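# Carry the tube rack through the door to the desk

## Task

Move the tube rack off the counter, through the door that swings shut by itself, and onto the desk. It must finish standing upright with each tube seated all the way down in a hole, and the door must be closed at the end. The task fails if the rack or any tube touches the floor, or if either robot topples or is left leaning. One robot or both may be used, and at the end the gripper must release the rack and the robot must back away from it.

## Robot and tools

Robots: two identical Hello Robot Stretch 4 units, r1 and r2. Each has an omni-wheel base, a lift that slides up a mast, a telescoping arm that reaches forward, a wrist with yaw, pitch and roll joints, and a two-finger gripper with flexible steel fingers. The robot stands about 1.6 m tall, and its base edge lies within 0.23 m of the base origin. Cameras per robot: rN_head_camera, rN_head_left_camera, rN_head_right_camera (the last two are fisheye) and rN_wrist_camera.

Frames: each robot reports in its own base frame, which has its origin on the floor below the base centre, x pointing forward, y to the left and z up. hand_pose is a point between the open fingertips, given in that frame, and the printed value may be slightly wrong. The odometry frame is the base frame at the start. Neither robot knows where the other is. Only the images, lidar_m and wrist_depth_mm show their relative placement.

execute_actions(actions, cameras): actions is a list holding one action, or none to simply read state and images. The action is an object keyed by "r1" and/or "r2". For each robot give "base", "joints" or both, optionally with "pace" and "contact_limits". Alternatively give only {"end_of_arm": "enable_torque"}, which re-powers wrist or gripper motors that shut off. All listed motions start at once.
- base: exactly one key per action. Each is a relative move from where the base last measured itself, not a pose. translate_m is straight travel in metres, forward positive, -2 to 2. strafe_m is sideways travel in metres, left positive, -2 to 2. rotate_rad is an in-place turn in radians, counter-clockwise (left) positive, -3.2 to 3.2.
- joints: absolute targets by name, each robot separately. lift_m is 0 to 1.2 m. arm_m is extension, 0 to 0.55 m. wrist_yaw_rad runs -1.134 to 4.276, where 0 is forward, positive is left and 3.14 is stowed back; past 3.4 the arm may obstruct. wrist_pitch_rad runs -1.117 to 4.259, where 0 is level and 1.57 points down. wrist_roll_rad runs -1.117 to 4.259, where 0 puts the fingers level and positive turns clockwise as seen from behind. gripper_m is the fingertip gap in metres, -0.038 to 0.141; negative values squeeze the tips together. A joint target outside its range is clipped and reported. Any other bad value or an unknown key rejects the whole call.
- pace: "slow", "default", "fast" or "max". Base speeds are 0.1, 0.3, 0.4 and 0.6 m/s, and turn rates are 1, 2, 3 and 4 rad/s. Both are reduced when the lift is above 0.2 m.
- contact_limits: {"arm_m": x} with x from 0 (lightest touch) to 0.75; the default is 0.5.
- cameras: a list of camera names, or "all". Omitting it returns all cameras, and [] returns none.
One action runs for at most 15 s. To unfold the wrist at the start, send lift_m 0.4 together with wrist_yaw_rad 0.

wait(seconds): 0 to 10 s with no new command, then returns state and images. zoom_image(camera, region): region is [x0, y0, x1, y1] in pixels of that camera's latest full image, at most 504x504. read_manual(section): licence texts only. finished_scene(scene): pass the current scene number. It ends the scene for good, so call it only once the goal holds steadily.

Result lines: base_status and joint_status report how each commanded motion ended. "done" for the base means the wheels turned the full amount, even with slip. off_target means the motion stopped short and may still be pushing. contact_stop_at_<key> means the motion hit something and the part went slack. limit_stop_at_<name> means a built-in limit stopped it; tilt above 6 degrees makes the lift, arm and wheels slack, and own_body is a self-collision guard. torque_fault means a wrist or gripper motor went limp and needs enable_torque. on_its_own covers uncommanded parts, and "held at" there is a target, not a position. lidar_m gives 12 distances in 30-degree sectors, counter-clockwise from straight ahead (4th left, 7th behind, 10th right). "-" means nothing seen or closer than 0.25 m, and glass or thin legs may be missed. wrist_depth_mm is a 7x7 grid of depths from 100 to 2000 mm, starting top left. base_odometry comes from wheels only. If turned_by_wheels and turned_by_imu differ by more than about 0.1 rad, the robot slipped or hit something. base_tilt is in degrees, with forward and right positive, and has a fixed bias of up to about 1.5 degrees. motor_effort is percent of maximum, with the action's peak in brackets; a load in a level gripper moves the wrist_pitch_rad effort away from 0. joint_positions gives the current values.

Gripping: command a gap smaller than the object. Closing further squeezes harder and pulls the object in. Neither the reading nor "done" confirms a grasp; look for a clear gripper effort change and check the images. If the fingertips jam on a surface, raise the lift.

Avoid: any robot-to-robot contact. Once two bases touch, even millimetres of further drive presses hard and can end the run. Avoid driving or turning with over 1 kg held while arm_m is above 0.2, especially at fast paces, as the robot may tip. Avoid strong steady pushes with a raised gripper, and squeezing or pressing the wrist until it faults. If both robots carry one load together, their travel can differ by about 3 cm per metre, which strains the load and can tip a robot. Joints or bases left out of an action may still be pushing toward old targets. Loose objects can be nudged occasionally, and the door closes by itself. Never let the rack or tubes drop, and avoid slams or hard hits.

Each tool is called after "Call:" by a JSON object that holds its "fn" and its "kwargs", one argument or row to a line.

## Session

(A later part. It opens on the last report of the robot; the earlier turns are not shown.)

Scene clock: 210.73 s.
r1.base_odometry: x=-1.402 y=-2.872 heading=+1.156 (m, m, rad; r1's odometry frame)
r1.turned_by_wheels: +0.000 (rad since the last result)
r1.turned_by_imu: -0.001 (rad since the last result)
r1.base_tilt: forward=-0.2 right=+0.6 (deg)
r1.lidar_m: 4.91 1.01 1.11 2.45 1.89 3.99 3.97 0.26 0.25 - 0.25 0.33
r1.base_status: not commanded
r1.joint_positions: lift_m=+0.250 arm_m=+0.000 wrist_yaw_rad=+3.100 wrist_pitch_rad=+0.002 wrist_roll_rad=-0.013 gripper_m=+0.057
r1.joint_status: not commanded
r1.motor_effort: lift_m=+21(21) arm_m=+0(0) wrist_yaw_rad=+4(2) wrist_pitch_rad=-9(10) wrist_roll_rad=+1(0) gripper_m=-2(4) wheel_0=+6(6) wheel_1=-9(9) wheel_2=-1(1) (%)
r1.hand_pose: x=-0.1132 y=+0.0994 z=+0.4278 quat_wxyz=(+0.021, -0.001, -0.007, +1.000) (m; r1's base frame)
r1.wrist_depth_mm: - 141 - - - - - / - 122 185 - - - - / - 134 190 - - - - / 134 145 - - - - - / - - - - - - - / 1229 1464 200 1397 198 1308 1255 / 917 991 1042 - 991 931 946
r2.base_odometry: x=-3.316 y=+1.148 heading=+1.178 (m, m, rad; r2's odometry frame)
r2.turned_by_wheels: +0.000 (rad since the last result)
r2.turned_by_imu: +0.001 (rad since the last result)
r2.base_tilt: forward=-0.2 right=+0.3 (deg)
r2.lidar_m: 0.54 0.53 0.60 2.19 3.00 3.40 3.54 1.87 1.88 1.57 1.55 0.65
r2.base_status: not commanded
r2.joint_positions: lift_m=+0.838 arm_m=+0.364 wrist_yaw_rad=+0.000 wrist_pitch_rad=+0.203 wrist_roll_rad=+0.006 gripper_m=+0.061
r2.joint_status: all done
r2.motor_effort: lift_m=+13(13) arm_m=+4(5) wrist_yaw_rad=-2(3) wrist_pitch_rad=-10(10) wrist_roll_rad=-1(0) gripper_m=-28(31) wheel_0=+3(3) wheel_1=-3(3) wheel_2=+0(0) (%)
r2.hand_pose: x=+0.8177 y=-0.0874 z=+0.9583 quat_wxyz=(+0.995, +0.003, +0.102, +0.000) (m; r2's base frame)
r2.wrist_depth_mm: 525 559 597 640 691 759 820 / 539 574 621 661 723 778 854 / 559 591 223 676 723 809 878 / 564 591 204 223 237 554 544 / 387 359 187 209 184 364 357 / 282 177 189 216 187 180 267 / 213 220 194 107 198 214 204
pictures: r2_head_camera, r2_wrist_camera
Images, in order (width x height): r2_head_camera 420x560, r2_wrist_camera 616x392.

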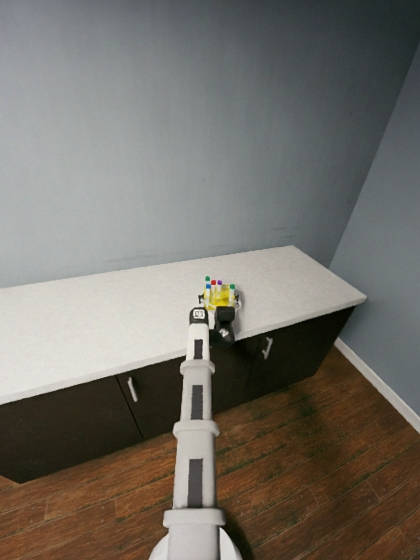

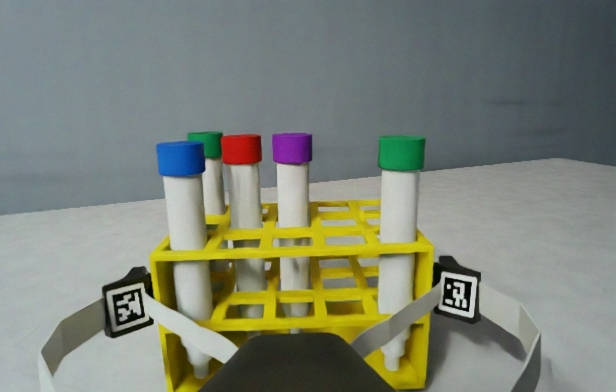

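Call:
{"fn": "execute_actions", "kwargs": {
  "actions": [
    {"r2":{"joints":{"lift_m":0.89},"pace":"slow"}}
  ],
  "cameras": ["r2_wrist_camera","r2_head_camera"]
}}

Scene clock: 213.50 s.
r1.base_odometry: x=-1.402 y=-2.872 heading=+1.156 (m, m, rad; r1's odometry frame)
r1.turned_by_wheels: +0.000 (rad since the last result)
r1.turned_by_imu: -0.001 (rad since the last result)
r1.base_tilt: forward=-0.1 right=+0.6 (deg)
r1.lidar_m: 4.89 1.02 1.12 2.50 1.90 4.00 3.95 0.27 0.25 - 0.25 0.33
r1.base_status: not commanded
r1.joint_positions: lift_m=+0.250 arm_m=+0.000 wrist_yaw_rad=+3.100 wrist_pitch_rad=+0.002 wrist_roll_rad=-0.013 gripper_m=+0.057
r1.joint_status: not commanded
r1.motor_effort: lift_m=+21(21) arm_m=+0(0) wrist_yaw_rad=+5(3) wrist_pitch_rad=-8(9) wrist_roll_rad=+1(1) gripper_m=-3(1) wheel_0=+6(6) wheel_1=-9(9) wheel_2=-1(1) (%)
r1.hand_pose: x=-0.1132 y=+0.0994 z=+0.4278 quat_wxyz=(+0.021, -0.001, -0.007, +1.000) (m; r1's base frame)
r1.wrist_depth_mm: - 141 - - - - - / - 122 185 - - - - / - 134 191 - - - - / 133 145 - - - - - / - - - - - - - / 1229 1464 199 1366 198 1281 1255 / 917 1008 1042 - 1008 917 960
r2.base_odometry: x=-3.316 y=+1.148 heading=+1.178 (m, m, rad; r2's odometry frame)
r2.turned_by_wheels: +0.000 (rad since the last result)
r2.turned_by_imu: +0.001 (rad since the last result)
r2.base_tilt: forward=-0.3 right=+0.3 (deg)
r2.lidar_m: 0.53 0.53 0.61 2.19 3.00 3.40 3.53 1.87 1.89 1.57 1.56 0.65
r2.base_status: not commanded
r2.joint_positions: lift_m=+0.890 arm_m=+0.364 wrist_yaw_rad=+0.000 wrist_pitch_rad=+0.204 wrist_roll_rad=+0.006 gripper_m=+0.061
r2.joint_status: all done
r2.motor_effort: lift_m=+23(24) arm_m=+4(4) wrist_yaw_rad=-3(0) wrist_pitch_rad=-11(11) wrist_roll_rad=+0(1) gripper_m=-30(30) wheel_0=+3(3) wheel_1=-3(3) wheel_2=+0(0) (%)
r2.hand_pose: x=+0.8177 y=-0.0874 z=+1.0095 quat_wxyz=(+0.995, +0.003, +0.102, +0.000) (m; r2's base frame)
r2.wrist_depth_mm: 525 559 597 640 691 759 809 / 539 574 621 661 723 778 854 / 554 585 224 676 715 809 891 / 574 603 202 241 237 750 732 / 521 484 188 208 183 488 484 / 382 177 189 216 188 180 362 / 287 297 193 107 198 289 286
pictures: r2_head_camera, r2_wrist_camera
Images, in order (width x height): r2_head_camera 420x560, r2_wrist_camera 616x392.

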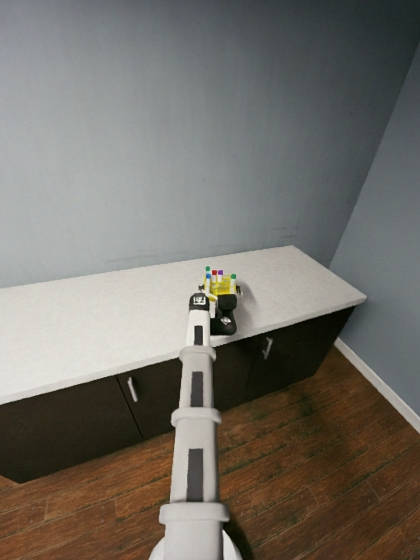

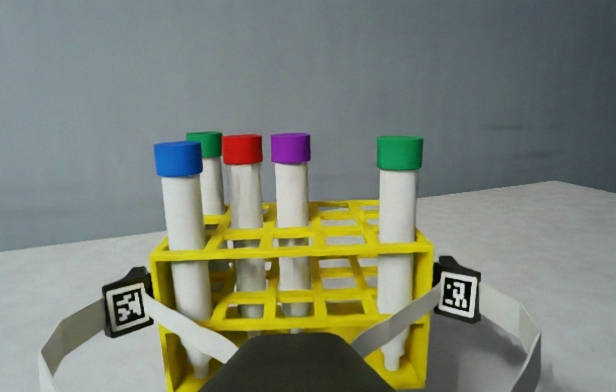

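Call:
{"fn": "execute_actions", "kwargs": {
  "actions": [
    {"r2":{"joints":{"gripper_m":0.045,"arm_m":0.0},"pace":"slow"}}
  ],
  "cameras": ["r2_wrist_camera","r2_head_left_camera"]
}}

Scene clock: 220.00 s.
r1.base_odometry: x=-1.402 y=-2.872 heading=+1.156 (m, m, rad; r1's odometry frame)
r1.turned_by_wheels: +0.000 (rad since the last result)
r1.turned_by_imu: -0.003 (rad since the last result)
r1.base_tilt: forward=-0.2 right=+0.6 (deg)
r1.lidar_m: 4.89 1.00 1.14 2.31 1.90 3.99 3.94 0.25 0.25 - 0.25 0.33
r1.base_status: not commanded
r1.joint_positions: lift_m=+0.250 arm_m=+0.000 wrist_yaw_rad=+3.100 wrist_pitch_rad=+0.002 wrist_roll_rad=-0.013 gripper_m=+0.057
r1.joint_status: not commanded
r1.motor_effort: lift_m=+21(21) arm_m=+0(0) wrist_yaw_rad=+5(3) wrist_pitch_rad=-8(8) wrist_roll_rad=-1(1) gripper_m=-3(4) wheel_0=+6(6) wheel_1=-9(9) wheel_2=-1(1) (%)
r1.hand_pose: x=-0.1132 y=+0.0994 z=+0.4278 quat_wxyz=(+0.021, -0.001, -0.007, +1.000) (m; r1's base frame)
r1.wrist_depth_mm: - 141 - - - - - / - 122 185 - - - - / - 134 190 - - - - / 134 145 - - - - - / - - - - - - - / 1229 1464 200 1366 198 1308 1255 / 931 991 1025 - 1008 931 946
r2.base_odometry: x=-3.316 y=+1.148 heading=+1.178 (m, m, rad; r2's odometry frame)
r2.turned_by_wheels: +0.000 (rad since the last result)
r2.turned_by_imu: +0.002 (rad since the last result)
r2.base_tilt: forward=-0.3 right=+0.2 (deg)
r2.lidar_m: 0.41 0.53 0.59 2.20 3.02 3.39 3.53 1.87 1.90 1.55 1.56 0.63
r2.base_status: not commanded
r2.joint_positions: lift_m=+0.890 arm_m=+0.001 wrist_yaw_rad=+0.000 wrist_pitch_rad=+0.204 wrist_roll_rad=+0.006 gripper_m=+0.046
r2.joint_status: all done
r2.motor_effort: lift_m=+23(23) arm_m=-4(4) wrist_yaw_rad=+2(1) wrist_pitch_rad=-11(11) wrist_roll_rad=-1(1) gripper_m=-29(36) wheel_0=+3(3) wheel_1=-3(3) wheel_2=+0(0) (%)
r2.hand_pose: x=+0.4542 y=-0.0874 z=+1.0095 quat_wxyz=(+0.995, +0.003, +0.102, +0.000) (m; r2's base frame)
r2.wrist_depth_mm: 798 854 917 976 1060 1138 1229 / 820 866 931 1008 1098 1182 1308 / 842 891 218 1025 1098 1205 1366 / 842 750 198 245 233 750 741 / 530 488 191 203 179 508 559 / 384 173 187 204 183 179 609 / 332 364 145 107 196 569 647
pictures: r2_head_left_camera, r2_wrist_camera
Images, in order (width x height): r2_head_left_camera 420x672, r2_wrist_camera 616x392.

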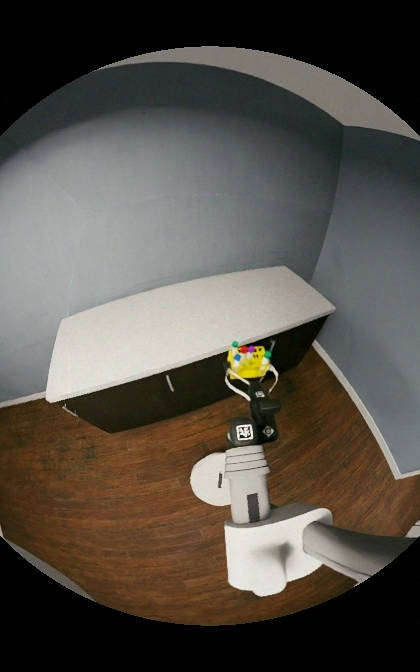

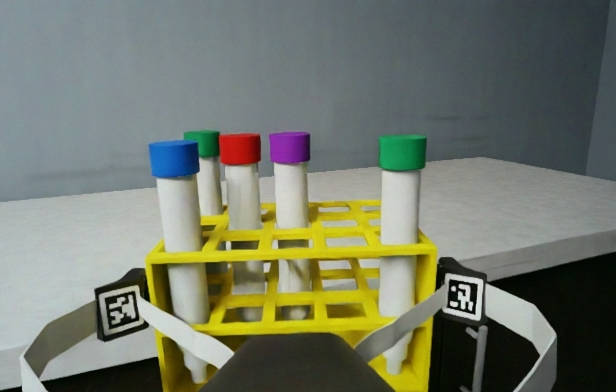

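Call:
{"fn": "execute_actions", "kwargs": {
  "actions": [
    {"r2":{"base":{"translate_m":-0.1},"pace":"slow"}}
  ],
  "cameras": []
}}

Call:
{"fn": "execute_actions", "kwargs": {
  "actions": [
    {"r2":{"base":{"rotate_rad":0.325},"pace":"slow"}}
  ],
  "cameras": []
}}

Call:
{"fn": "execute_actions", "kwargs": {
  "actions": [
    {"r2":{"base":{"translate_m":-0.755}}}
  ],
  "cameras": []
}}

Call:
{"fn": "execute_actions", "kwargs": {
  "actions": [
    {"r2":{"base":{"strafe_m":-0.585},"joints":{"lift_m":0.8}}}
  ],
  "cameras": []
}}

Call:
{"fn": "execute_actions", "kwargs": {
  "actions": [
    {"r2":{"base":{"rotate_rad":0.79},"pace":"slow"}}
  ],
  "cameras": ["r2_wrist_camera","r2_head_left_camera","r2_head_right_camera","r1_head_left_camera"]
}}

Scene clock: 228.10 s.
r1.base_odometry: x=-1.402 y=-2.872 heading=+1.156 (m, m, rad; r1's odometry frame)
r1.turned_by_wheels: +0.000 (rad since the last result)
r1.turned_by_imu: -0.002 (rad since the last result)
r1.base_tilt: forward=-0.2 right=+0.7 (deg)
r1.lidar_m: 4.90 1.02 1.12 2.30 1.82 3.99 3.95 0.25 0.25 - 0.25 0.34
r1.base_status: not commanded
r1.joint_positions: lift_m=+0.250 arm_m=+0.000 wrist_yaw_rad=+3.100 wrist_pitch_rad=+0.002 wrist_roll_rad=-0.013 gripper_m=+0.057
r1.joint_status: not commanded
r1.motor_effort: lift_m=+21(21) arm_m=+0(0) wrist_yaw_rad=+4(4) wrist_pitch_rad=-10(8) wrist_roll_rad=+0(1) gripper_m=-2(4) wheel_0=+6(6) wheel_1=-9(9) wheel_2=-1(1) (%)
r1.hand_pose: x=-0.1132 y=+0.0994 z=+0.4278 quat_wxyz=(+0.021, -0.001, -0.007, +1.000) (m; r1's base frame)
r1.wrist_depth_mm: - 142 - - - - - / - 122 185 - - - - / - 134 190 - - - - / 134 145 - - - - - / - - - - - - - / 1229 1464 200 1397 198 1308 1281 / 931 1008 1025 - 1008 946 946
r2.base_odometry: x=-3.354 y=+1.056 heading=+1.178 (m, m, rad; r2's odometry frame)
r2.turned_by_wheels: +0.000 (rad since the last result)
r2.turned_by_imu: +0.002 (rad since the last result)
r2.base_tilt: forward=-0.2 right=+0.4 (deg)
r2.lidar_m: 0.42 0.61 0.71 2.40 2.97 3.34 3.44 1.81 1.84 1.61 1.59 0.74
r2.base_status: done
r2.joint_positions: lift_m=+0.890 arm_m=+0.001 wrist_yaw_rad=+0.000 wrist_pitch_rad=+0.204 wrist_roll_rad=+0.006 gripper_m=+0.046
r2.joint_status: not commanded
r2.motor_effort: lift_m=+23(23) arm_m=-4(4) wrist_yaw_rad=-1(0) wrist_pitch_rad=-11(11) wrist_roll_rad=+0(1) gripper_m=-33(35) wheel_0=-2(8) wheel_1=-3(6) wheel_2=+3(7) (%)
r2.hand_pose: x=+0.4542 y=-0.0874 z=+1.0095 quat_wxyz=(+0.995, +0.003, +0.102, +0.000) (m; r2's base frame)
r2.wrist_depth_mm: 878 931 991 1060 1138 1255 1366 / 891 960 1025 1098 1182 1281 1397 / 931 991 217 1118 1205 1308 1464 / 842 741 197 218 213 759 741 / 530 488 190 204 180 627 715 / 410 173 185 204 183 179 759 / 439 477 145 107 196 715 809
pictures: none
No camera images: the call's "cameras" was empty. Leave "cameras" out to get every camera's image.

Scene clock: 229.53 s.
r1.base_odometry: x=-1.402 y=-2.872 heading=+1.156 (m, m, rad; r1's odometry frame)
r1.turned_by_wheels: +0.000 (rad since the last result)
r1.turned_by_imu: -0.001 (rad since the last result)
r1.base_tilt: forward=-0.2 right=+0.6 (deg)
r1.lidar_m: 4.89 1.01 1.12 2.52 1.84 4.00 3.95 0.26 0.25 - 0.25 0.33
r1.base_status: not commanded
r1.joint_positions: lift_m=+0.250 arm_m=+0.000 wrist_yaw_rad=+3.100 wrist_pitch_rad=+0.002 wrist_roll_rad=-0.013 gripper_m=+0.057
r1.joint_status: not commanded
r1.motor_effort: lift_m=+21(21) arm_m=+0(0) wrist_yaw_rad=+5(6) wrist_pitch_rad=-8(8) wrist_roll_rad=+2(1) gripper_m=-2(3) wheel_0=+6(6) wheel_1=-9(9) wheel_2=-1(1) (%)
r1.hand_pose: x=-0.1132 y=+0.0994 z=+0.4278 quat_wxyz=(+0.021, -0.001, -0.007, +1.000) (m; r1's base frame)
r1.wrist_depth_mm: - 141 - - - - - / - 122 185 - - - - / - 134 191 - - - - / 133 145 - - - - - / - - - - - - - / 1229 1464 199 1397 198 1308 1308 / 917 976 1025 - 1008 931 960
r2.base_odometry: x=-3.354 y=+1.056 heading=+1.502 (m, m, rad; r2's odometry frame)
r2.turned_by_wheels: +0.324 (rad since the last result)
r2.turned_by_imu: +0.333 (rad since the last result)
r2.base_tilt: forward=-0.2 right=+0.3 (deg)
r2.lidar_m: 0.41 0.64 0.91 2.98 3.12 3.59 3.52 1.80 1.65 1.60 0.92 0.66
r2.base_status: done
r2.joint_positions: lift_m=+0.890 arm_m=+0.001 wrist_yaw_rad=+0.000 wrist_pitch_rad=+0.204 wrist_roll_rad=+0.006 gripper_m=+0.046
r2.joint_status: not commanded
r2.motor_effort: lift_m=+23(23) arm_m=-4(4) wrist_yaw_rad=-1(2) wrist_pitch_rad=-11(11) wrist_roll_rad=+0(1) gripper_m=-30(31) wheel_0=-4(9) wheel_1=-5(7) wheel_2=-2(7) (%)
r2.hand_pose: x=+0.4542 y=-0.0874 z=+1.0095 quat_wxyz=(+0.995, +0.003, +0.102, +0.000) (m; r2's base frame)
r2.wrist_depth_mm: 960 976 946 976 960 976 976 / 1008 1008 991 1025 1008 1008 1025 / 1025 1025 214 1008 1025 1042 1042 / 842 741 200 244 234 759 750 / 530 492 190 204 179 496 488 / 439 174 185 204 184 179 455 / 484 492 145 107 196 500 504
pictures: none
No camera images: the call's "cameras" was empty. Leave "cameras" out to get every camera's image.

Scene clock: 233.53 s.
r1.base_odometry: x=-1.402 y=-2.872 heading=+1.156 (m, m, rad; r1's odometry frame)
r1.turned_by_wheels: +0.000 (rad since the last result)
r1.turned_by_imu: -0.002 (rad since the last result)
r1.base_tilt: forward=-0.2 right=+0.7 (deg)
r1.lidar_m: 4.90 1.01 1.11 2.50 1.16 1.39 3.96 0.25 0.25 - 0.25 0.33
r1.base_status: not commanded
r1.joint_positions: lift_m=+0.250 arm_m=+0.000 wrist_yaw_rad=+3.100 wrist_pitch_rad=+0.002 wrist_roll_rad=-0.013 gripper_m=+0.057
r1.joint_status: not commanded
r1.motor_effort: lift_m=+21(21) arm_m=+0(0) wrist_yaw_rad=+7(3) wrist_pitch_rad=-9(9) wrist_roll_rad=-2(1) gripper_m=-4(4) wheel_0=+6(6) wheel_1=-9(9) wheel_2=-1(1) (%)
r1.hand_pose: x=-0.1132 y=+0.0994 z=+0.4278 quat_wxyz=(+0.021, -0.001, -0.007, +1.000) (m; r1's base frame)
r1.wrist_depth_mm: - 141 - - - - - / - 121 186 - - - - / - 134 190 - - - - / 134 145 - - - - - / - - - - - - - / 1229 1464 198 1397 198 1281 1281 / 931 991 1008 - 1008 931 931
r2.base_odometry: x=-3.406 y=+0.303 heading=+1.502 (m, m, rad; r2's odometry frame)
r2.turned_by_wheels: +0.000 (rad since the last result)
r2.turned_by_imu: +0.004 (rad since the last result)
r2.base_tilt: forward=-0.3 right=+0.3 (deg)
r2.lidar_m: 0.43 1.43 2.93 3.00 3.13 2.77 2.70 1.16 1.30 1.58 1.65 1.45
r2.base_status: done
r2.joint_positions: lift_m=+0.890 arm_m=+0.001 wrist_yaw_rad=+0.000 wrist_pitch_rad=+0.204 wrist_roll_rad=+0.006 gripper_m=+0.046
r2.joint_status: not commanded
r2.motor_effort: lift_m=+22(23) arm_m=-4(4) wrist_yaw_rad=-1(3) wrist_pitch_rad=-11(11) wrist_roll_rad=+0(1) gripper_m=-32(32) wheel_0=-3(5) wheel_1=-3(8) wheel_2=+1(10) (%)
r2.hand_pose: x=+0.4542 y=-0.0874 z=+1.0095 quat_wxyz=(+0.995, +0.003, +0.102, +0.000) (m; r2's base frame)
r2.wrist_depth_mm: 1661 1661 1661 1708 1618 1618 1618 / 1708 1708 1661 1708 1708 1756 1708 / 1756 1756 216 1708 1397 1661 1756 / 1808 1182 197 218 219 1229 1229 / 1863 1229 191 204 180 1255 1281 / 1921 173 186 204 183 179 1308 / 1618 1336 145 107 195 1366 1464
pictures: none
No camera images: the call's "cameras" was empty. Leave "cameras" out to get every camera's image.

Scene clock: 236.80 s.
r1.base_odometry: x=-1.402 y=-2.872 heading=+1.156 (m, m, rad; r1's odometry frame)
r1.turned_by_wheels: +0.000 (rad since the last result)
r1.turned_by_imu: -0.001 (rad since the last result)
r1.base_tilt: forward=-0.2 right=+0.6 (deg)
r1.lidar_m: 4.90 1.02 1.10 0.91 0.92 3.98 3.96 0.25 0.25 - 0.25 0.33
r1.base_status: not commanded
r1.joint_positions: lift_m=+0.250 arm_m=+0.000 wrist_yaw_rad=+3.100 wrist_pitch_rad=+0.002 wrist_roll_rad=-0.013 gripper_m=+0.057
r1.joint_status: not commanded
r1.motor_effort: lift_m=+21(21) arm_m=+0(0) wrist_yaw_rad=+3(3) wrist_pitch_rad=-9(8) wrist_roll_rad=+0(0) gripper_m=-6(4) wheel_0=+6(6) wheel_1=-9(9) wheel_2=-1(1) (%)
r1.hand_pose: x=-0.1132 y=+0.0994 z=+0.4278 quat_wxyz=(+0.021, -0.001, -0.007, +1.000) (m; r1's base frame)
r1.wrist_depth_mm: - 141 - - - - - / - 122 185 - - - - / - 134 190 - - - - / 133 144 - - - - - / - - - - - - - / 1229 1464 200 1366 198 1255 1255 / 931 991 1042 - 1008 946 931
r2.base_odometry: x=-2.823 y=+0.262 heading=+1.501 (m, m, rad; r2's odometry frame)
r2.turned_by_wheels: +0.000 (rad since the last result)
r2.turned_by_imu: +0.001 (rad since the last result)
r2.base_tilt: forward=-0.2 right=+0.4 (deg)
r2.lidar_m: 0.41 1.43 2.91 3.58 3.74 2.80 0.91 0.94 1.03 0.99 1.03 1.45
r2.base_status: done
r2.joint_positions: lift_m=+0.800 arm_m=+0.001 wrist_yaw_rad=+0.000 wrist_pitch_rad=+0.204 wrist_roll_rad=+0.006 gripper_m=+0.046
r2.joint_status: all done
r2.motor_effort: lift_m=+14(20) arm_m=-4(4) wrist_yaw_rad=-1(2) wrist_pitch_rad=-11(11) wrist_roll_rad=-1(1) gripper_m=-32(31) wheel_0=+0(8) wheel_1=-2(12) wheel_2=+0(3) (%)
r2.hand_pose: x=+0.4542 y=-0.0874 z=+0.9202 quat_wxyz=(+0.995, +0.003, +0.102, +0.000) (m; r2's base frame)
r2.wrist_depth_mm: 1618 1661 1618 1661 1661 1661 1366 / 1708 1708 1708 1661 1708 1708 1430 / 1160 1160 215 1182 1182 1756 1397 / 1205 1205 198 244 212 1808 1397 / 1255 1255 186 204 179 1863 1430 / 1281 174 185 204 183 179 1366 / 1336 1366 145 107 196 1499 1366
pictures: none
No camera images: the call's "cameras" was empty. Leave "cameras" out to get every camera's image.

Scene clock: 238.87 s.
r1.base_odometry: x=-1.402 y=-2.872 heading=+1.156 (m, m, rad; r1's odometry frame)
r1.turned_by_wheels: +0.000 (rad since the last result)
r1.turned_by_imu: -0.001 (rad since the last result)
r1.base_tilt: forward=-0.2 right=+0.6 (deg)
r1.lidar_m: 4.90 1.03 1.11 0.92 0.92 3.99 3.95 0.25 0.25 - 0.25 0.33
r1.base_status: not commanded
r1.joint_positions: lift_m=+0.250 arm_m=+0.000 wrist_yaw_rad=+3.100 wrist_pitch_rad=+0.002 wrist_roll_rad=-0.013 gripper_m=+0.057
r1.joint_status: not commanded
r1.motor_effort: lift_m=+21(21) arm_m=+0(0) wrist_yaw_rad=+4(4) wrist_pitch_rad=-8(8) wrist_roll_rad=+0(1) gripper_m=-4(3) wheel_0=+6(6) wheel_1=-9(9) wheel_2=-1(1) (%)
r1.hand_pose: x=-0.1132 y=+0.0994 z=+0.4278 quat_wxyz=(+0.021, -0.001, -0.007, +1.000) (m; r1's base frame)
r1.wrist_depth_mm: - 141 - - - - - / - 122 185 - - - - / - 134 190 - - - - / 134 144 - - - - - / - - - - - - - / 1255 1430 200 1397 198 1308 1255 / 917 991 1025 - 1008 931 946
r2.base_odometry: x=-2.823 y=+0.262 heading=+2.291 (m, m, rad; r2's odometry frame)
r2.turned_by_wheels: +0.789 (rad since the last result)
r2.turned_by_imu: +0.809 (rad since the last result)
r2.base_tilt: forward=-0.3 right=+0.3 (deg)
r2.lidar_m: 0.41 3.55 3.55 3.11 1.27 0.88 1.64 0.99 1.00 1.19 1.36 1.38
r2.base_status: done
r2.joint_positions: lift_m=+0.800 arm_m=+0.001 wrist_yaw_rad=+0.000 wrist_pitch_rad=+0.204 wrist_roll_rad=+0.006 gripper_m=+0.046
r2.joint_status: not commanded
r2.motor_effort: lift_m=+14(14) arm_m=-4(4) wrist_yaw_rad=-4(2) wrist_pitch_rad=-11(11) wrist_roll_rad=+0(0) gripper_m=-36(31) wheel_0=-2(5) wheel_1=-6(7) wheel_2=-2(8) (%)
r2.hand_pose: x=+0.4542 y=-0.0874 z=+0.9202 quat_wxyz=(+0.995, +0.003, +0.102, +0.000) (m; r2's base frame)
r2.wrist_depth_mm: - - - - 1921 1661 1464 / - - - - - 1708 1464 / - - 220 1576 1308 1160 1042 / - - 197 245 234 1182 1042 / - - 191 204 180 1182 1060 / 1921 174 187 204 184 179 1042 / 1464 1464 145 107 196 1308 1078
pictures: r1_head_left_camera, r2_head_left_camera, r2_head_right_camera, r2_wrist_camera
Images, in order (width x height): r1_head_left_camera 420x672, r2_head_left_camera 420x672, r2_head_right_camera 420x672, r2_wrist_camera 616x392.

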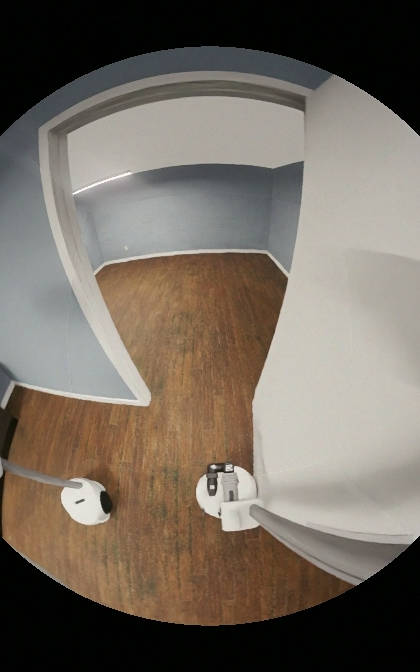

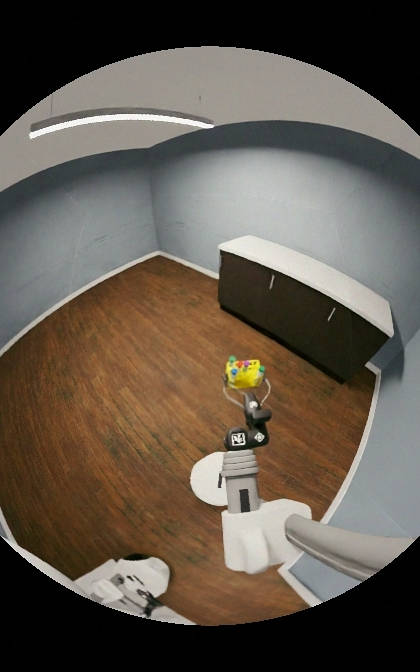

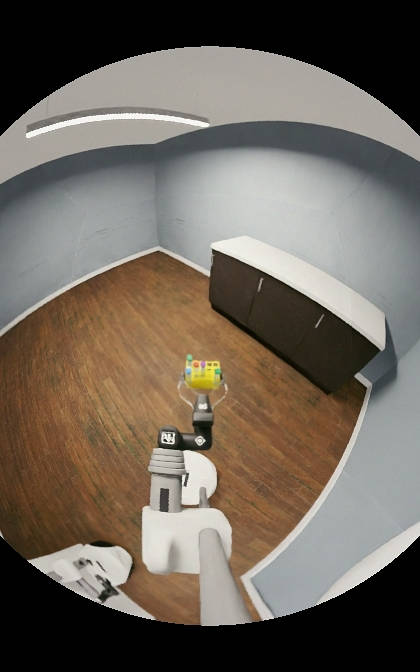

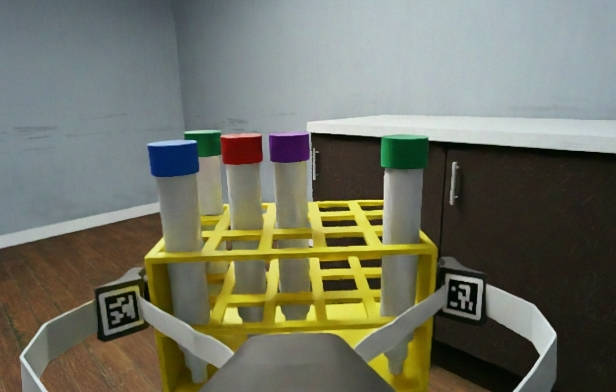

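Call:
{"fn": "execute_actions", "kwargs": {
  "actions": [
    {"r2":{"base":{"translate_m":-0.9},"pace":"slow"}}
  ],
  "cameras": ["r2_head_left_camera","r2_head_right_camera","r1_head_left_camera"]
}}

action 0: r2: "base": translate_m = -0.9 would last too long for one action: at the pace "slow" translate_m can be at most 0.766 in either direction: name a faster pace, or command the rest in another action

Call:
{"fn": "execute_actions", "kwargs": {
  "actions": [
    {"r2":{"base":{"translate_m":-0.9}}}
  ],
  "cameras": ["r2_head_left_camera","r2_head_right_camera","r1_head_left_camera"]
}}

Scene clock: 246.40 s.
r1.base_odometry: x=-1.402 y=-2.872 heading=+1.156 (m, m, rad; r1's odometry frame)
r1.turned_by_wheels: +0.000 (rad since the last result)
r1.turned_by_imu: -0.003 (rad since the last result)
r1.base_tilt: forward=-0.2 right=+0.6 (deg)
r1.lidar_m: 4.91 0.41 0.41 0.73 2.64 4.00 3.97 0.26 0.25 - 0.25 0.32
r1.base_status: not commanded
r1.joint_positions: lift_m=+0.250 arm_m=+0.000 wrist_yaw_rad=+3.100 wrist_pitch_rad=+0.002 wrist_roll_rad=-0.013 gripper_m=+0.057
r1.joint_status: not commanded
r1.motor_effort: lift_m=+21(21) arm_m=+0(0) wrist_yaw_rad=+1(3) wrist_pitch_rad=-9(8) wrist_roll_rad=+1(0) gripper_m=-6(2) wheel_0=+6(6) wheel_1=-9(9) wheel_2=-1(1) (%)
r1.hand_pose: x=-0.1132 y=+0.0994 z=+0.4278 quat_wxyz=(+0.021, -0.001, -0.007, +1.000) (m; r1's base frame)
r1.wrist_depth_mm: - 141 - - - - - / - 122 185 - - - - / - 134 190 - - - - / 133 145 - - - - - / - - - - - - - / 1229 1464 199 1430 198 1308 1255 / 917 991 1025 - 1025 946 946
r2.base_odometry: x=-2.230 y=-0.415 heading=+2.290 (m, m, rad; r2's odometry frame)
r2.turned_by_wheels: +0.000 (rad since the last result)
r2.turned_by_imu: +0.006 (rad since the last result)
r2.base_tilt: forward=-0.2 right=+0.4 (deg)
r2.lidar_m: 0.42 4.20 0.55 0.38 0.43 0.72 0.99 4.48 0.39 0.42 0.76 2.01
r2.base_status: done
r2.joint_positions: lift_m=+0.800 arm_m=+0.001 wrist_yaw_rad=+0.000 wrist_pitch_rad=+0.204 wrist_roll_rad=+0.006 gripper_m=+0.046
r2.joint_status: not commanded
r2.motor_effort: lift_m=+14(14) arm_m=-4(4) wrist_yaw_rad=-1(2) wrist_pitch_rad=-12(11) wrist_roll_rad=-1(0) gripper_m=-34(29) wheel_0=-2(1) wheel_1=-2(8) wheel_2=-1(10) (%)
r2.hand_pose: x=+0.4542 y=-0.0874 z=+0.9202 quat_wxyz=(+0.995, +0.003, +0.102, +0.000) (m; r2's base frame)
r2.wrist_depth_mm: - - - - - - 1921 / - - - - - - - / - - 215 - 1921 1756 1537 / - - 197 219 234 1808 1576 / - - 191 204 180 1808 1618 / 1983 174 187 204 183 179 1661 / 1464 1499 145 107 196 1464 1430
pictures: r1_head_left_camera, r2_head_left_camera, r2_head_right_camera
Images, in order (width x height): r1_head_left_camera 420x672, r2_head_left_camera 420x672, r2_head_right_camera 420x672.

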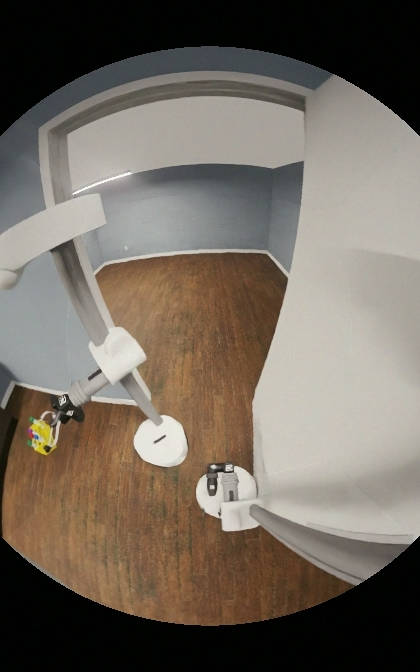

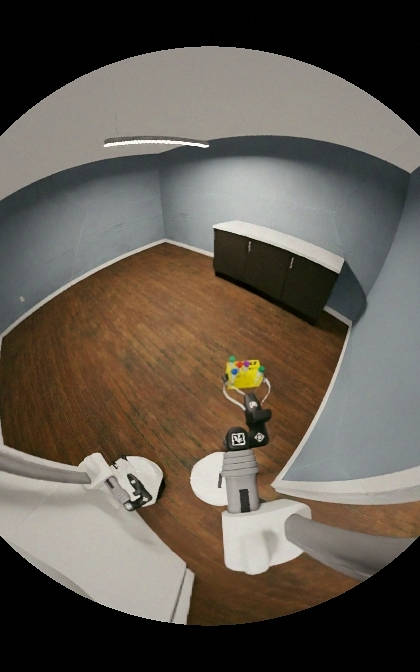

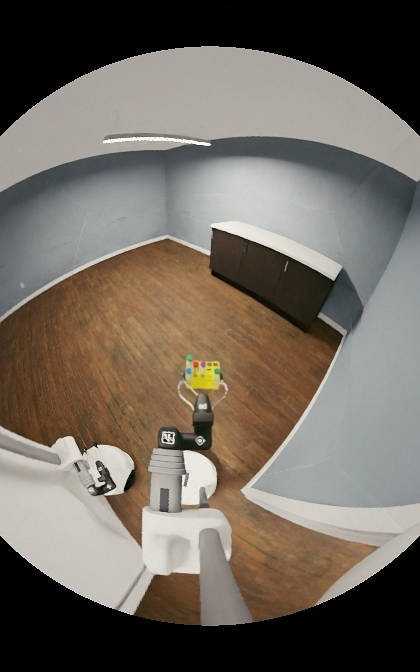

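Call:
{"fn": "execute_actions", "kwargs": {
  "actions": [
    {"r2":{"base":{"translate_m":-0.33},"pace":"slow"}}
  ],
  "cameras": ["r2_head_left_camera","r1_head_left_camera"]
}}

Scene clock: 253.17 s.
r1.base_odometry: x=-1.402 y=-2.872 heading=+1.156 (m, m, rad; r1's odometry frame)
r1.turned_by_wheels: +0.000 (rad since the last result)
r1.turned_by_imu: -0.003 (rad since the last result)
r1.base_tilt: forward=-0.2 right=+0.6 (deg)
r1.lidar_m: 0.49 0.45 0.62 2.52 2.63 3.99 3.95 0.26 0.25 - 0.25 0.34
r1.base_status: not commanded
r1.joint_positions: lift_m=+0.250 arm_m=+0.000 wrist_yaw_rad=+3.100 wrist_pitch_rad=+0.002 wrist_roll_rad=-0.013 gripper_m=+0.057
r1.joint_status: not commanded
r1.motor_effort: lift_m=+21(21) arm_m=+0(0) wrist_yaw_rad=+6(4) wrist_pitch_rad=-8(10) wrist_roll_rad=+0(0) gripper_m=-4(2) wheel_0=+6(6) wheel_1=-9(9) wheel_2=-1(1) (%)
r1.hand_pose: x=-0.1132 y=+0.0994 z=+0.4278 quat_wxyz=(+0.021, -0.001, -0.007, +1.000) (m; r1's base frame)
r1.wrist_depth_mm: - 141 - - - - - / - 122 185 - - - - / - 134 190 - - - - / 134 145 - - - - - / - - - - - - - / 1229 1464 199 1397 198 1281 1281 / 931 976 1025 - 1008 931 946
r2.base_odometry: x=-2.012 y=-0.663 heading=+2.290 (m, m, rad; r2's odometry frame)
r2.turned_by_wheels: +0.000 (rad since the last result)
r2.turned_by_imu: +0.004 (rad since the last result)
r2.base_tilt: forward=+0.0 right=+0.3 (deg)
r2.lidar_m: 0.40 4.44 0.45 0.52 0.49 0.50 2.21 4.00 4.23 0.47 0.43 2.28
r2.base_status: done
r2.joint_positions: lift_m=+0.800 arm_m=+0.001 wrist_yaw_rad=+0.000 wrist_pitch_rad=+0.204 wrist_roll_rad=+0.006 gripper_m=+0.046
r2.joint_status: not commanded
r2.motor_effort: lift_m=+14(14) arm_m=-4(4) wrist_yaw_rad=-1(3) wrist_pitch_rad=-10(11) wrist_roll_rad=+0(1) gripper_m=-32(34) wheel_0=-2(3) wheel_1=-3(7) wheel_2=+1(8) (%)
r2.hand_pose: x=+0.4542 y=-0.0874 z=+0.9202 quat_wxyz=(+0.995, +0.003, +0.102, +0.000) (m; r2's base frame)
r2.wrist_depth_mm: - - - - - - - / - - - - - - - / - - 217 - - - 1708 / - - 198 218 219 - 1756 / - - 191 204 180 - 1808 / 1983 174 187 204 183 179 1808 / 1464 1464 145 108 196 1464 1464
pictures: r1_head_left_camera, r2_head_left_camera
Images, in order (width x height): r1_head_left_camera 420x672, r2_head_left_camera 420x672.

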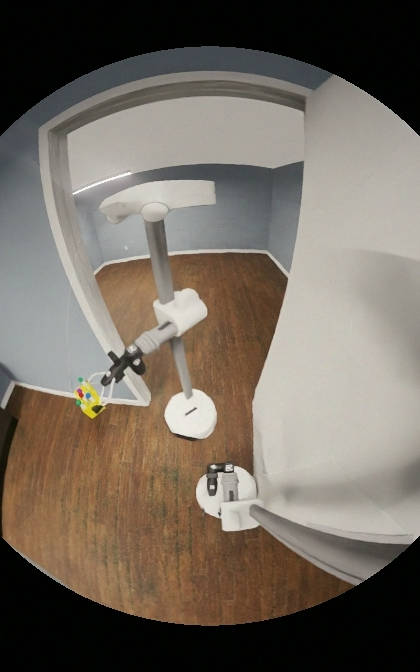

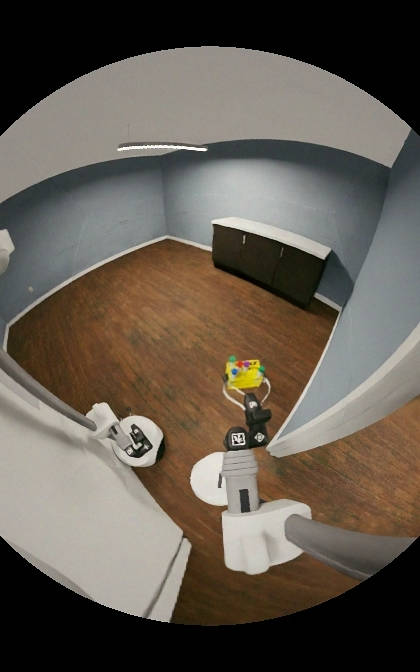

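Call:
{"fn": "execute_actions", "kwargs": {
  "actions": [
    {"r2":{"base":{"rotate_rad":0.75},"pace":"slow"}}
  ],
  "cameras": ["r2_head_left_camera","r2_head_right_camera","r1_head_left_camera"]
}}

Scene clock: 256.50 s.
r1.base_odometry: x=-1.402 y=-2.872 heading=+1.156 (m, m, rad; r1's odometry frame)
r1.turned_by_wheels: +0.000 (rad since the last result)
r1.turned_by_imu: -0.001 (rad since the last result)
r1.base_tilt: forward=-0.1 right=+0.7 (deg)
r1.lidar_m: 0.50 0.35 0.31 2.52 2.63 4.01 3.95 0.25 0.25 - 0.25 0.34
r1.base_status: not commanded
r1.joint_positions: lift_m=+0.250 arm_m=+0.000 wrist_yaw_rad=+3.100 wrist_pitch_rad=+0.002 wrist_roll_rad=-0.013 gripper_m=+0.057
r1.joint_status: not commanded
r1.motor_effort: lift_m=+21(21) arm_m=+0(0) wrist_yaw_rad=+3(3) wrist_pitch_rad=-9(6) wrist_roll_rad=-1(2) gripper_m=-1(4) wheel_0=+6(6) wheel_1=-9(9) wheel_2=-1(1) (%)
r1.hand_pose: x=-0.1132 y=+0.0994 z=+0.4278 quat_wxyz=(+0.021, -0.001, -0.007, +1.000) (m; r1's base frame)
r1.wrist_depth_mm: - 141 - - - - - / - 122 185 - - - - / - 134 190 - - - - / 134 145 - - - - - / - - - - - - - / 1229 1430 199 1397 198 1281 1255 / 931 976 1042 - 1025 931 931
r2.base_odometry: x=-2.012 y=-0.663 heading=+3.039 (m, m, rad; r2's odometry frame)
r2.turned_by_wheels: +0.749 (rad since the last result)
r2.turned_by_imu: +0.769 (rad since the last result)
r2.base_tilt: forward=-0.3 right=+0.5 (deg)
r2.lidar_m: 0.42 0.45 0.50 0.48 0.55 2.62 - 3.07 0.43 0.50 2.31 4.03
r2.base_status: done
r2.joint_positions: lift_m=+0.800 arm_m=+0.001 wrist_yaw_rad=+0.000 wrist_pitch_rad=+0.204 wrist_roll_rad=+0.006 gripper_m=+0.046
r2.joint_status: not commanded
r2.motor_effort: lift_m=+14(14) arm_m=-4(4) wrist_yaw_rad=+1(2) wrist_pitch_rad=-11(11) wrist_roll_rad=-1(1) gripper_m=-33(33) wheel_0=-3(0) wheel_1=-4(9) wheel_2=-3(9) (%)
r2.hand_pose: x=+0.4542 y=-0.0874 z=+0.9202 quat_wxyz=(+0.995, +0.003, +0.102, +0.000) (m; r2's base frame)
r2.wrist_depth_mm: - - - - - - - / - - - - - - - / - - 219 - - - - / - - 197 218 234 - - / - - 191 205 179 - - / 1921 173 185 204 184 179 1808 / 559 1397 145 107 197 1499 1464
pictures: r1_head_left_camera, r2_head_left_camera, r2_head_right_camera
Images, in order (width x height): r1_head_left_camera 420x672, r2_head_left_camera 420x672, r2_head_right_camera 420x672.

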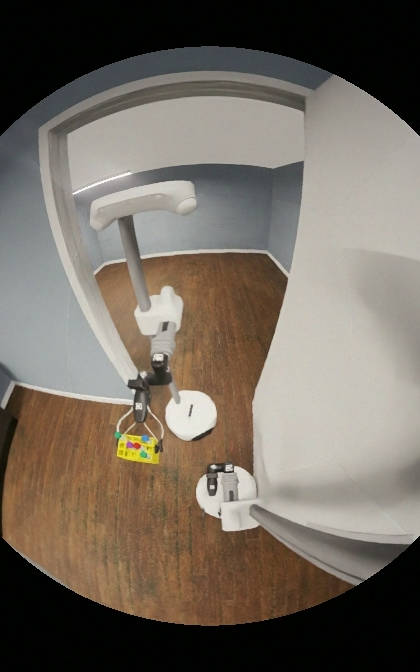

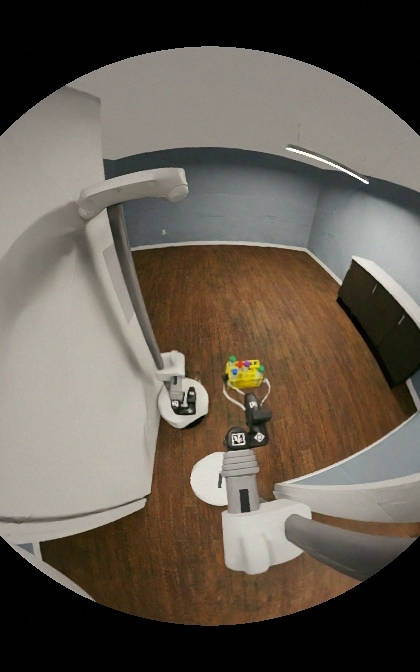

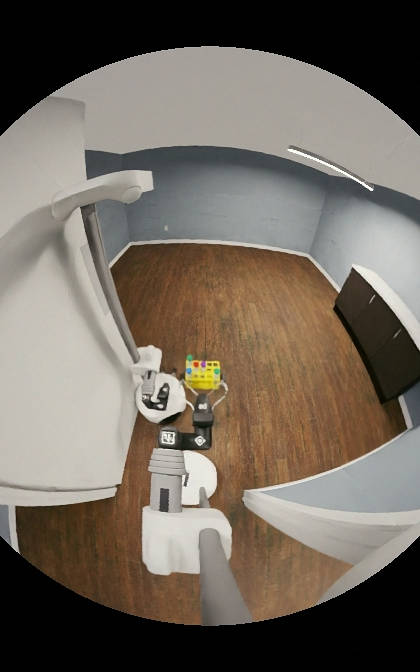

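Call:
{"fn": "execute_actions", "kwargs": {
  "actions": [
    {"r2":{"base":{"translate_m":-1.6}}}
  ],
  "cameras": ["r2_head_left_camera","r1_head_left_camera"]
}}

Scene clock: 265.13 s.
r1.base_odometry: x=-1.402 y=-2.872 heading=+1.156 (m, m, rad; r1's odometry frame)
r1.turned_by_wheels: +0.000 (rad since the last result)
r1.turned_by_imu: -0.003 (rad since the last result)
r1.base_tilt: forward=-0.2 right=+0.6 (deg)
r1.lidar_m: 1.78 1.02 1.11 2.52 2.63 3.98 3.94 0.25 0.25 - 0.25 0.34
r1.base_status: not commanded
r1.joint_positions: lift_m=+0.250 arm_m=+0.000 wrist_yaw_rad=+3.100 wrist_pitch_rad=+0.002 wrist_roll_rad=-0.013 gripper_m=+0.057
r1.joint_status: not commanded
r1.motor_effort: lift_m=+21(21) arm_m=-1(0) wrist_yaw_rad=+5(3) wrist_pitch_rad=-9(8) wrist_roll_rad=-1(1) gripper_m=-3(4) wheel_0=+6(6) wheel_1=-9(9) wheel_2=-1(1) (%)
r1.hand_pose: x=-0.1132 y=+0.0994 z=+0.4278 quat_wxyz=(+0.021, -0.001, -0.007, +1.000) (m; r1's base frame)
r1.wrist_depth_mm: - 141 - - - - - / - 122 185 - - - - / - 134 190 - - - - / 134 145 - - - - - / - - - - - - - / 1229 1464 199 1397 198 1281 1281 / 917 976 1008 - 1008 931 946
r2.base_odometry: x=-0.421 y=-0.827 heading=+3.039 (m, m, rad; r2's odometry frame)
r2.turned_by_wheels: +0.000 (rad since the last result)
r2.turned_by_imu: +0.008 (rad since the last result)
r2.base_tilt: forward=-0.2 right=+0.4 (deg)
r2.lidar_m: 0.41 1.43 1.90 1.82 1.92 2.63 2.66 2.77 2.21 2.07 1.90 1.36
r2.base_status: done
r2.joint_positions: lift_m=+0.800 arm_m=+0.001 wrist_yaw_rad=+0.000 wrist_pitch_rad=+0.204 wrist_roll_rad=+0.006 gripper_m=+0.046
r2.joint_status: not commanded
r2.motor_effort: lift_m=+14(14) arm_m=-4(4) wrist_yaw_rad=-3(3) wrist_pitch_rad=-11(11) wrist_roll_rad=+0(0) gripper_m=-33(31) wheel_0=-2(5) wheel_1=-2(7) wheel_2=-3(12) (%)
r2.hand_pose: x=+0.4542 y=-0.0874 z=+0.9202 quat_wxyz=(+0.995, +0.003, +0.102, +0.000) (m; r2's base frame)
r2.wrist_depth_mm: 1008 1366 - - - 1008 1025 / 1042 1397 - - - 1042 1060 / 1078 1281 214 - 1078 1098 1098 / 1098 1308 198 237 235 1138 1138 / 1138 1281 191 205 179 1160 1182 / 1160 174 187 204 183 179 1229 / 1229 1366 145 108 196 1281 1281
pictures: r1_head_left_camera, r2_head_left_camera
Images, in order (width x height): r1_head_left_camera 420x672, r2_head_left_camera 420x672.

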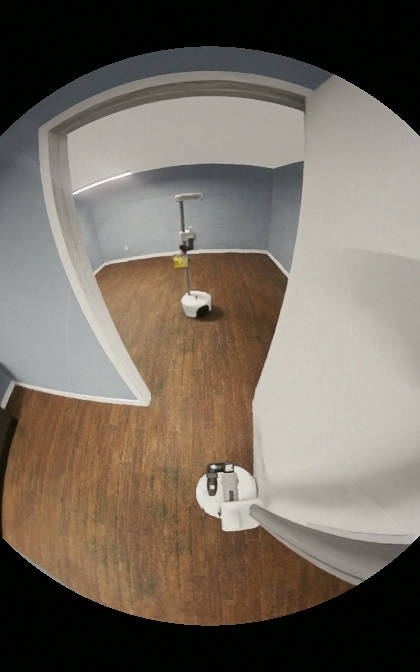

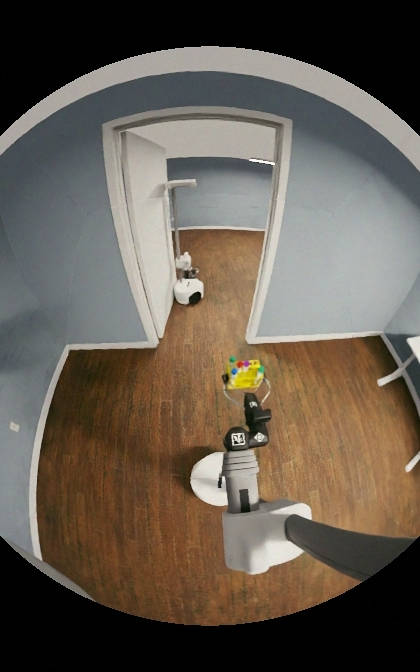

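Call:
{"fn": "execute_actions", "kwargs": {
  "actions": [
    {"r2":{"base":{"rotate_rad":-1.54},"pace":"slow"},"r1":{"base":{"strafe_m":0.29},"pace":"slow"}}
  ],
  "cameras": ["r2_head_camera","r1_head_left_camera"]
}}

Call:
{"fn": "execute_actions", "kwargs": {
  "actions": [
    {"r2":{"base":{"translate_m":1.1}},"r1":{"base":{"translate_m":0.7},"pace":"slow"}}
  ],
  "cameras": ["r2_head_camera","r1_head_left_camera","r1_head_right_camera"]
}}

Scene clock: 271.83 s.
r1.base_odometry: x=-1.667 y=-2.755 heading=+1.156 (m, m, rad; r1's odometry frame)
r1.turned_by_wheels: +0.000 (rad since the last result)
r1.turned_by_imu: -0.002 (rad since the last result)
r1.base_tilt: forward=-0.1 right=+0.7 (deg)
r1.lidar_m: 2.04 0.86 1.12 2.22 2.32 3.99 3.97 4.01 - 0.25 0.27 0.62
r1.base_status: done
r1.joint_positions: lift_m=+0.250 arm_m=+0.000 wrist_yaw_rad=+3.100 wrist_pitch_rad=+0.002 wrist_roll_rad=-0.013 gripper_m=+0.057
r1.joint_status: not commanded
r1.motor_effort: lift_m=+21(21) arm_m=+0(0) wrist_yaw_rad=+4(5) wrist_pitch_rad=-8(9) wrist_roll_rad=+0(1) gripper_m=-2(4) wheel_0=+1(7) wheel_1=-4(8) wheel_2=+4(8) (%)
r1.hand_pose: x=-0.1132 y=+0.0994 z=+0.4278 quat_wxyz=(+0.021, -0.001, -0.007, +1.000) (m; r1's base frame)
r1.wrist_depth_mm: - 141 - - - - - / - 122 186 - - - - / - 134 190 - - - - / 133 145 - - - - - / - - - - - - - / 1229 1464 200 1430 198 1308 1281 / 917 991 1025 - 1008 931 931
r2.base_odometry: x=-0.421 y=-0.827 heading=+1.500 (m, m, rad; r2's odometry frame)
r2.turned_by_wheels: -1.539 (rad since the last result)
r2.turned_by_imu: -1.573 (rad since the last result)
r2.base_tilt: forward=-0.3 right=+0.3 (deg)
r2.lidar_m: 0.42 1.83 1.38 1.67 1.44 1.89 1.84 1.93 2.69 2.64 2.77 2.15
r2.base_status: done
r2.joint_positions: lift_m=+0.800 arm_m=+0.001 wrist_yaw_rad=+0.000 wrist_pitch_rad=+0.204 wrist_roll_rad=+0.006 gripper_m=+0.046
r2.joint_status: not commanded
r2.motor_effort: lift_m=+14(14) arm_m=-4(4) wrist_yaw_rad=-2(2) wrist_pitch_rad=-11(11) wrist_roll_rad=+0(0) gripper_m=-33(34) wheel_0=+3(3) wheel_1=+5(7) wheel_2=+3(7) (%)
r2.hand_pose: x=+0.4542 y=-0.0874 z=+0.9202 quat_wxyz=(+0.995, +0.003, +0.102, +0.000) (m; r2's base frame)
r2.wrist_depth_mm: - - - - - - - / - - - - - - - / - - 214 - - - - / - - 198 244 234 - - / - - 191 204 180 - - / 1808 174 186 204 183 179 1808 / 1464 1499 145 107 196 1464 1464
pictures: r1_head_left_camera, r2_head_camera
Images, in order (width x height): r1_head_left_camera 420x672, r2_head_camera 420x560.

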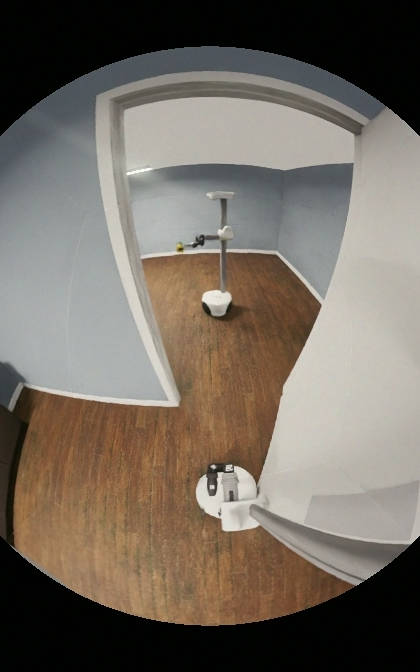

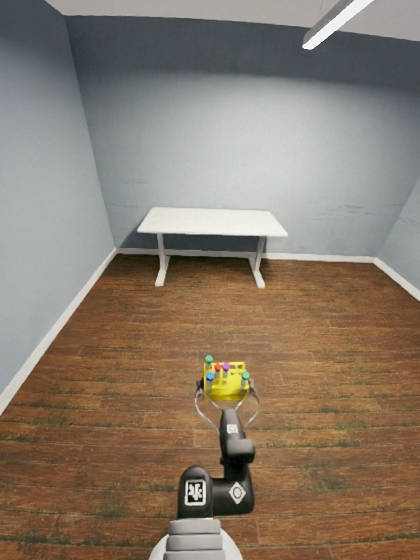

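Scene clock: 280.13 s.
r1.base_odometry: x=-1.385 y=-2.113 heading=+1.156 (m, m, rad; r1's odometry frame)
r1.turned_by_wheels: +0.000 (rad since the last result)
r1.turned_by_imu: -0.005 (rad since the last result)
r1.base_tilt: forward=-0.1 right=+0.5 (deg)
r1.lidar_m: 4.21 1.63 0.37 0.38 2.31 0.29 0.25 - 0.25 0.27 0.66 2.75
r1.base_status: done
r1.joint_positions: lift_m=+0.250 arm_m=+0.000 wrist_yaw_rad=+3.100 wrist_pitch_rad=+0.002 wrist_roll_rad=-0.013 gripper_m=+0.057
r1.joint_status: not commanded
r1.motor_effort: lift_m=+21(21) arm_m=+0(0) wrist_yaw_rad=+3(3) wrist_pitch_rad=-11(7) wrist_roll_rad=+0(0) gripper_m=-1(5) wheel_0=+3(8) wheel_1=-13(15) wheel_2=+9(13) (%)
r1.hand_pose: x=-0.1132 y=+0.0994 z=+0.4278 quat_wxyz=(+0.021, -0.001, -0.007, +1.000) (m; r1's base frame)
r1.wrist_depth_mm: - 141 362 410 469 - - / - 122 185 410 473 - - / - 134 190 413 477 - - / 133 145 362 413 477 - - / 297 327 359 418 455 - - / 298 327 200 404 198 1308 1255 / 297 319 362 - 504 931 946
r2.base_odometry: x=-0.343 y=+0.270 heading=+1.500 (m, m, rad; r2's odometry frame)
r2.turned_by_wheels: +0.000 (rad since the last result)
r2.turned_by_imu: +0.000 (rad since the last result)
r2.base_tilt: forward=-0.3 right=+0.4 (deg)
r2.lidar_m: 0.41 0.99 1.33 1.29 1.36 2.13 2.95 3.05 2.76 2.66 2.49 1.03
r2.base_status: done
r2.joint_positions: lift_m=+0.800 arm_m=+0.001 wrist_yaw_rad=+0.000 wrist_pitch_rad=+0.204 wrist_roll_rad=+0.006 gripper_m=+0.046
r2.joint_status: not commanded
r2.motor_effort: lift_m=+14(14) arm_m=-4(4) wrist_yaw_rad=+2(1) wrist_pitch_rad=-11(11) wrist_roll_rad=-1(1) gripper_m=-33(33) wheel_0=+3(8) wheel_1=+2(7) wheel_2=+0(10) (%)
r2.hand_pose: x=+0.4542 y=-0.0874 z=+0.9201 quat_wxyz=(+0.995, +0.003, +0.102, +0.000) (m; r2's base frame)
r2.wrist_depth_mm: 1430 1430 1397 1464 1397 1430 1464 / 1464 1464 1499 1464 1499 1499 1499 / 1499 1499 217 1537 1499 1537 1576 / 1576 1118 198 238 234 1138 1138 / 866 842 191 204 180 866 1618 / 1708 173 185 204 183 179 1661 / 1464 1336 145 107 196 1430 1430
pictures: r1_head_left_camera, r1_head_right_camera, r2_head_camera
Images, in order (width x height): r1_head_left_camera 420x672, r1_head_right_camera 420x672, r2_head_camera 420x560.

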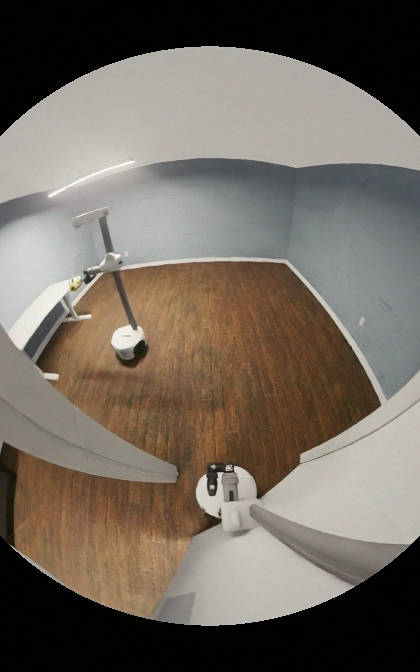

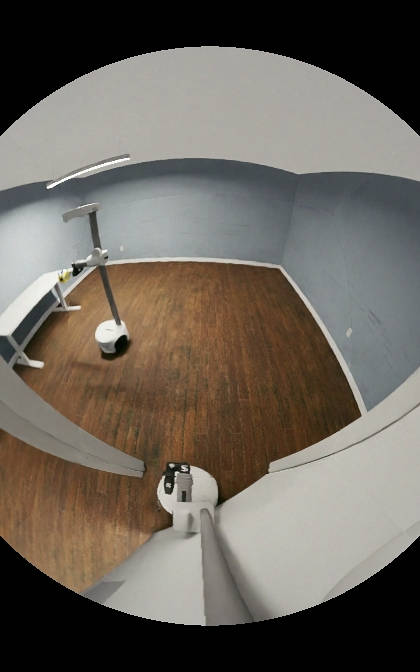

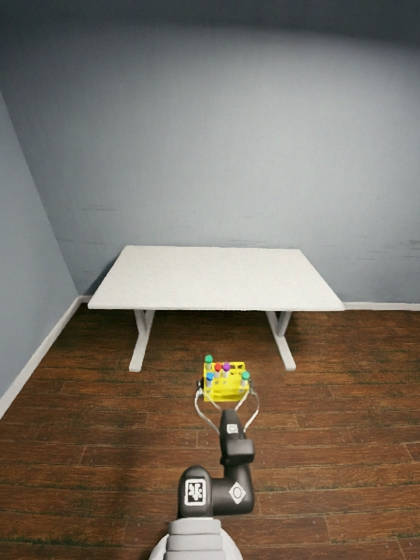

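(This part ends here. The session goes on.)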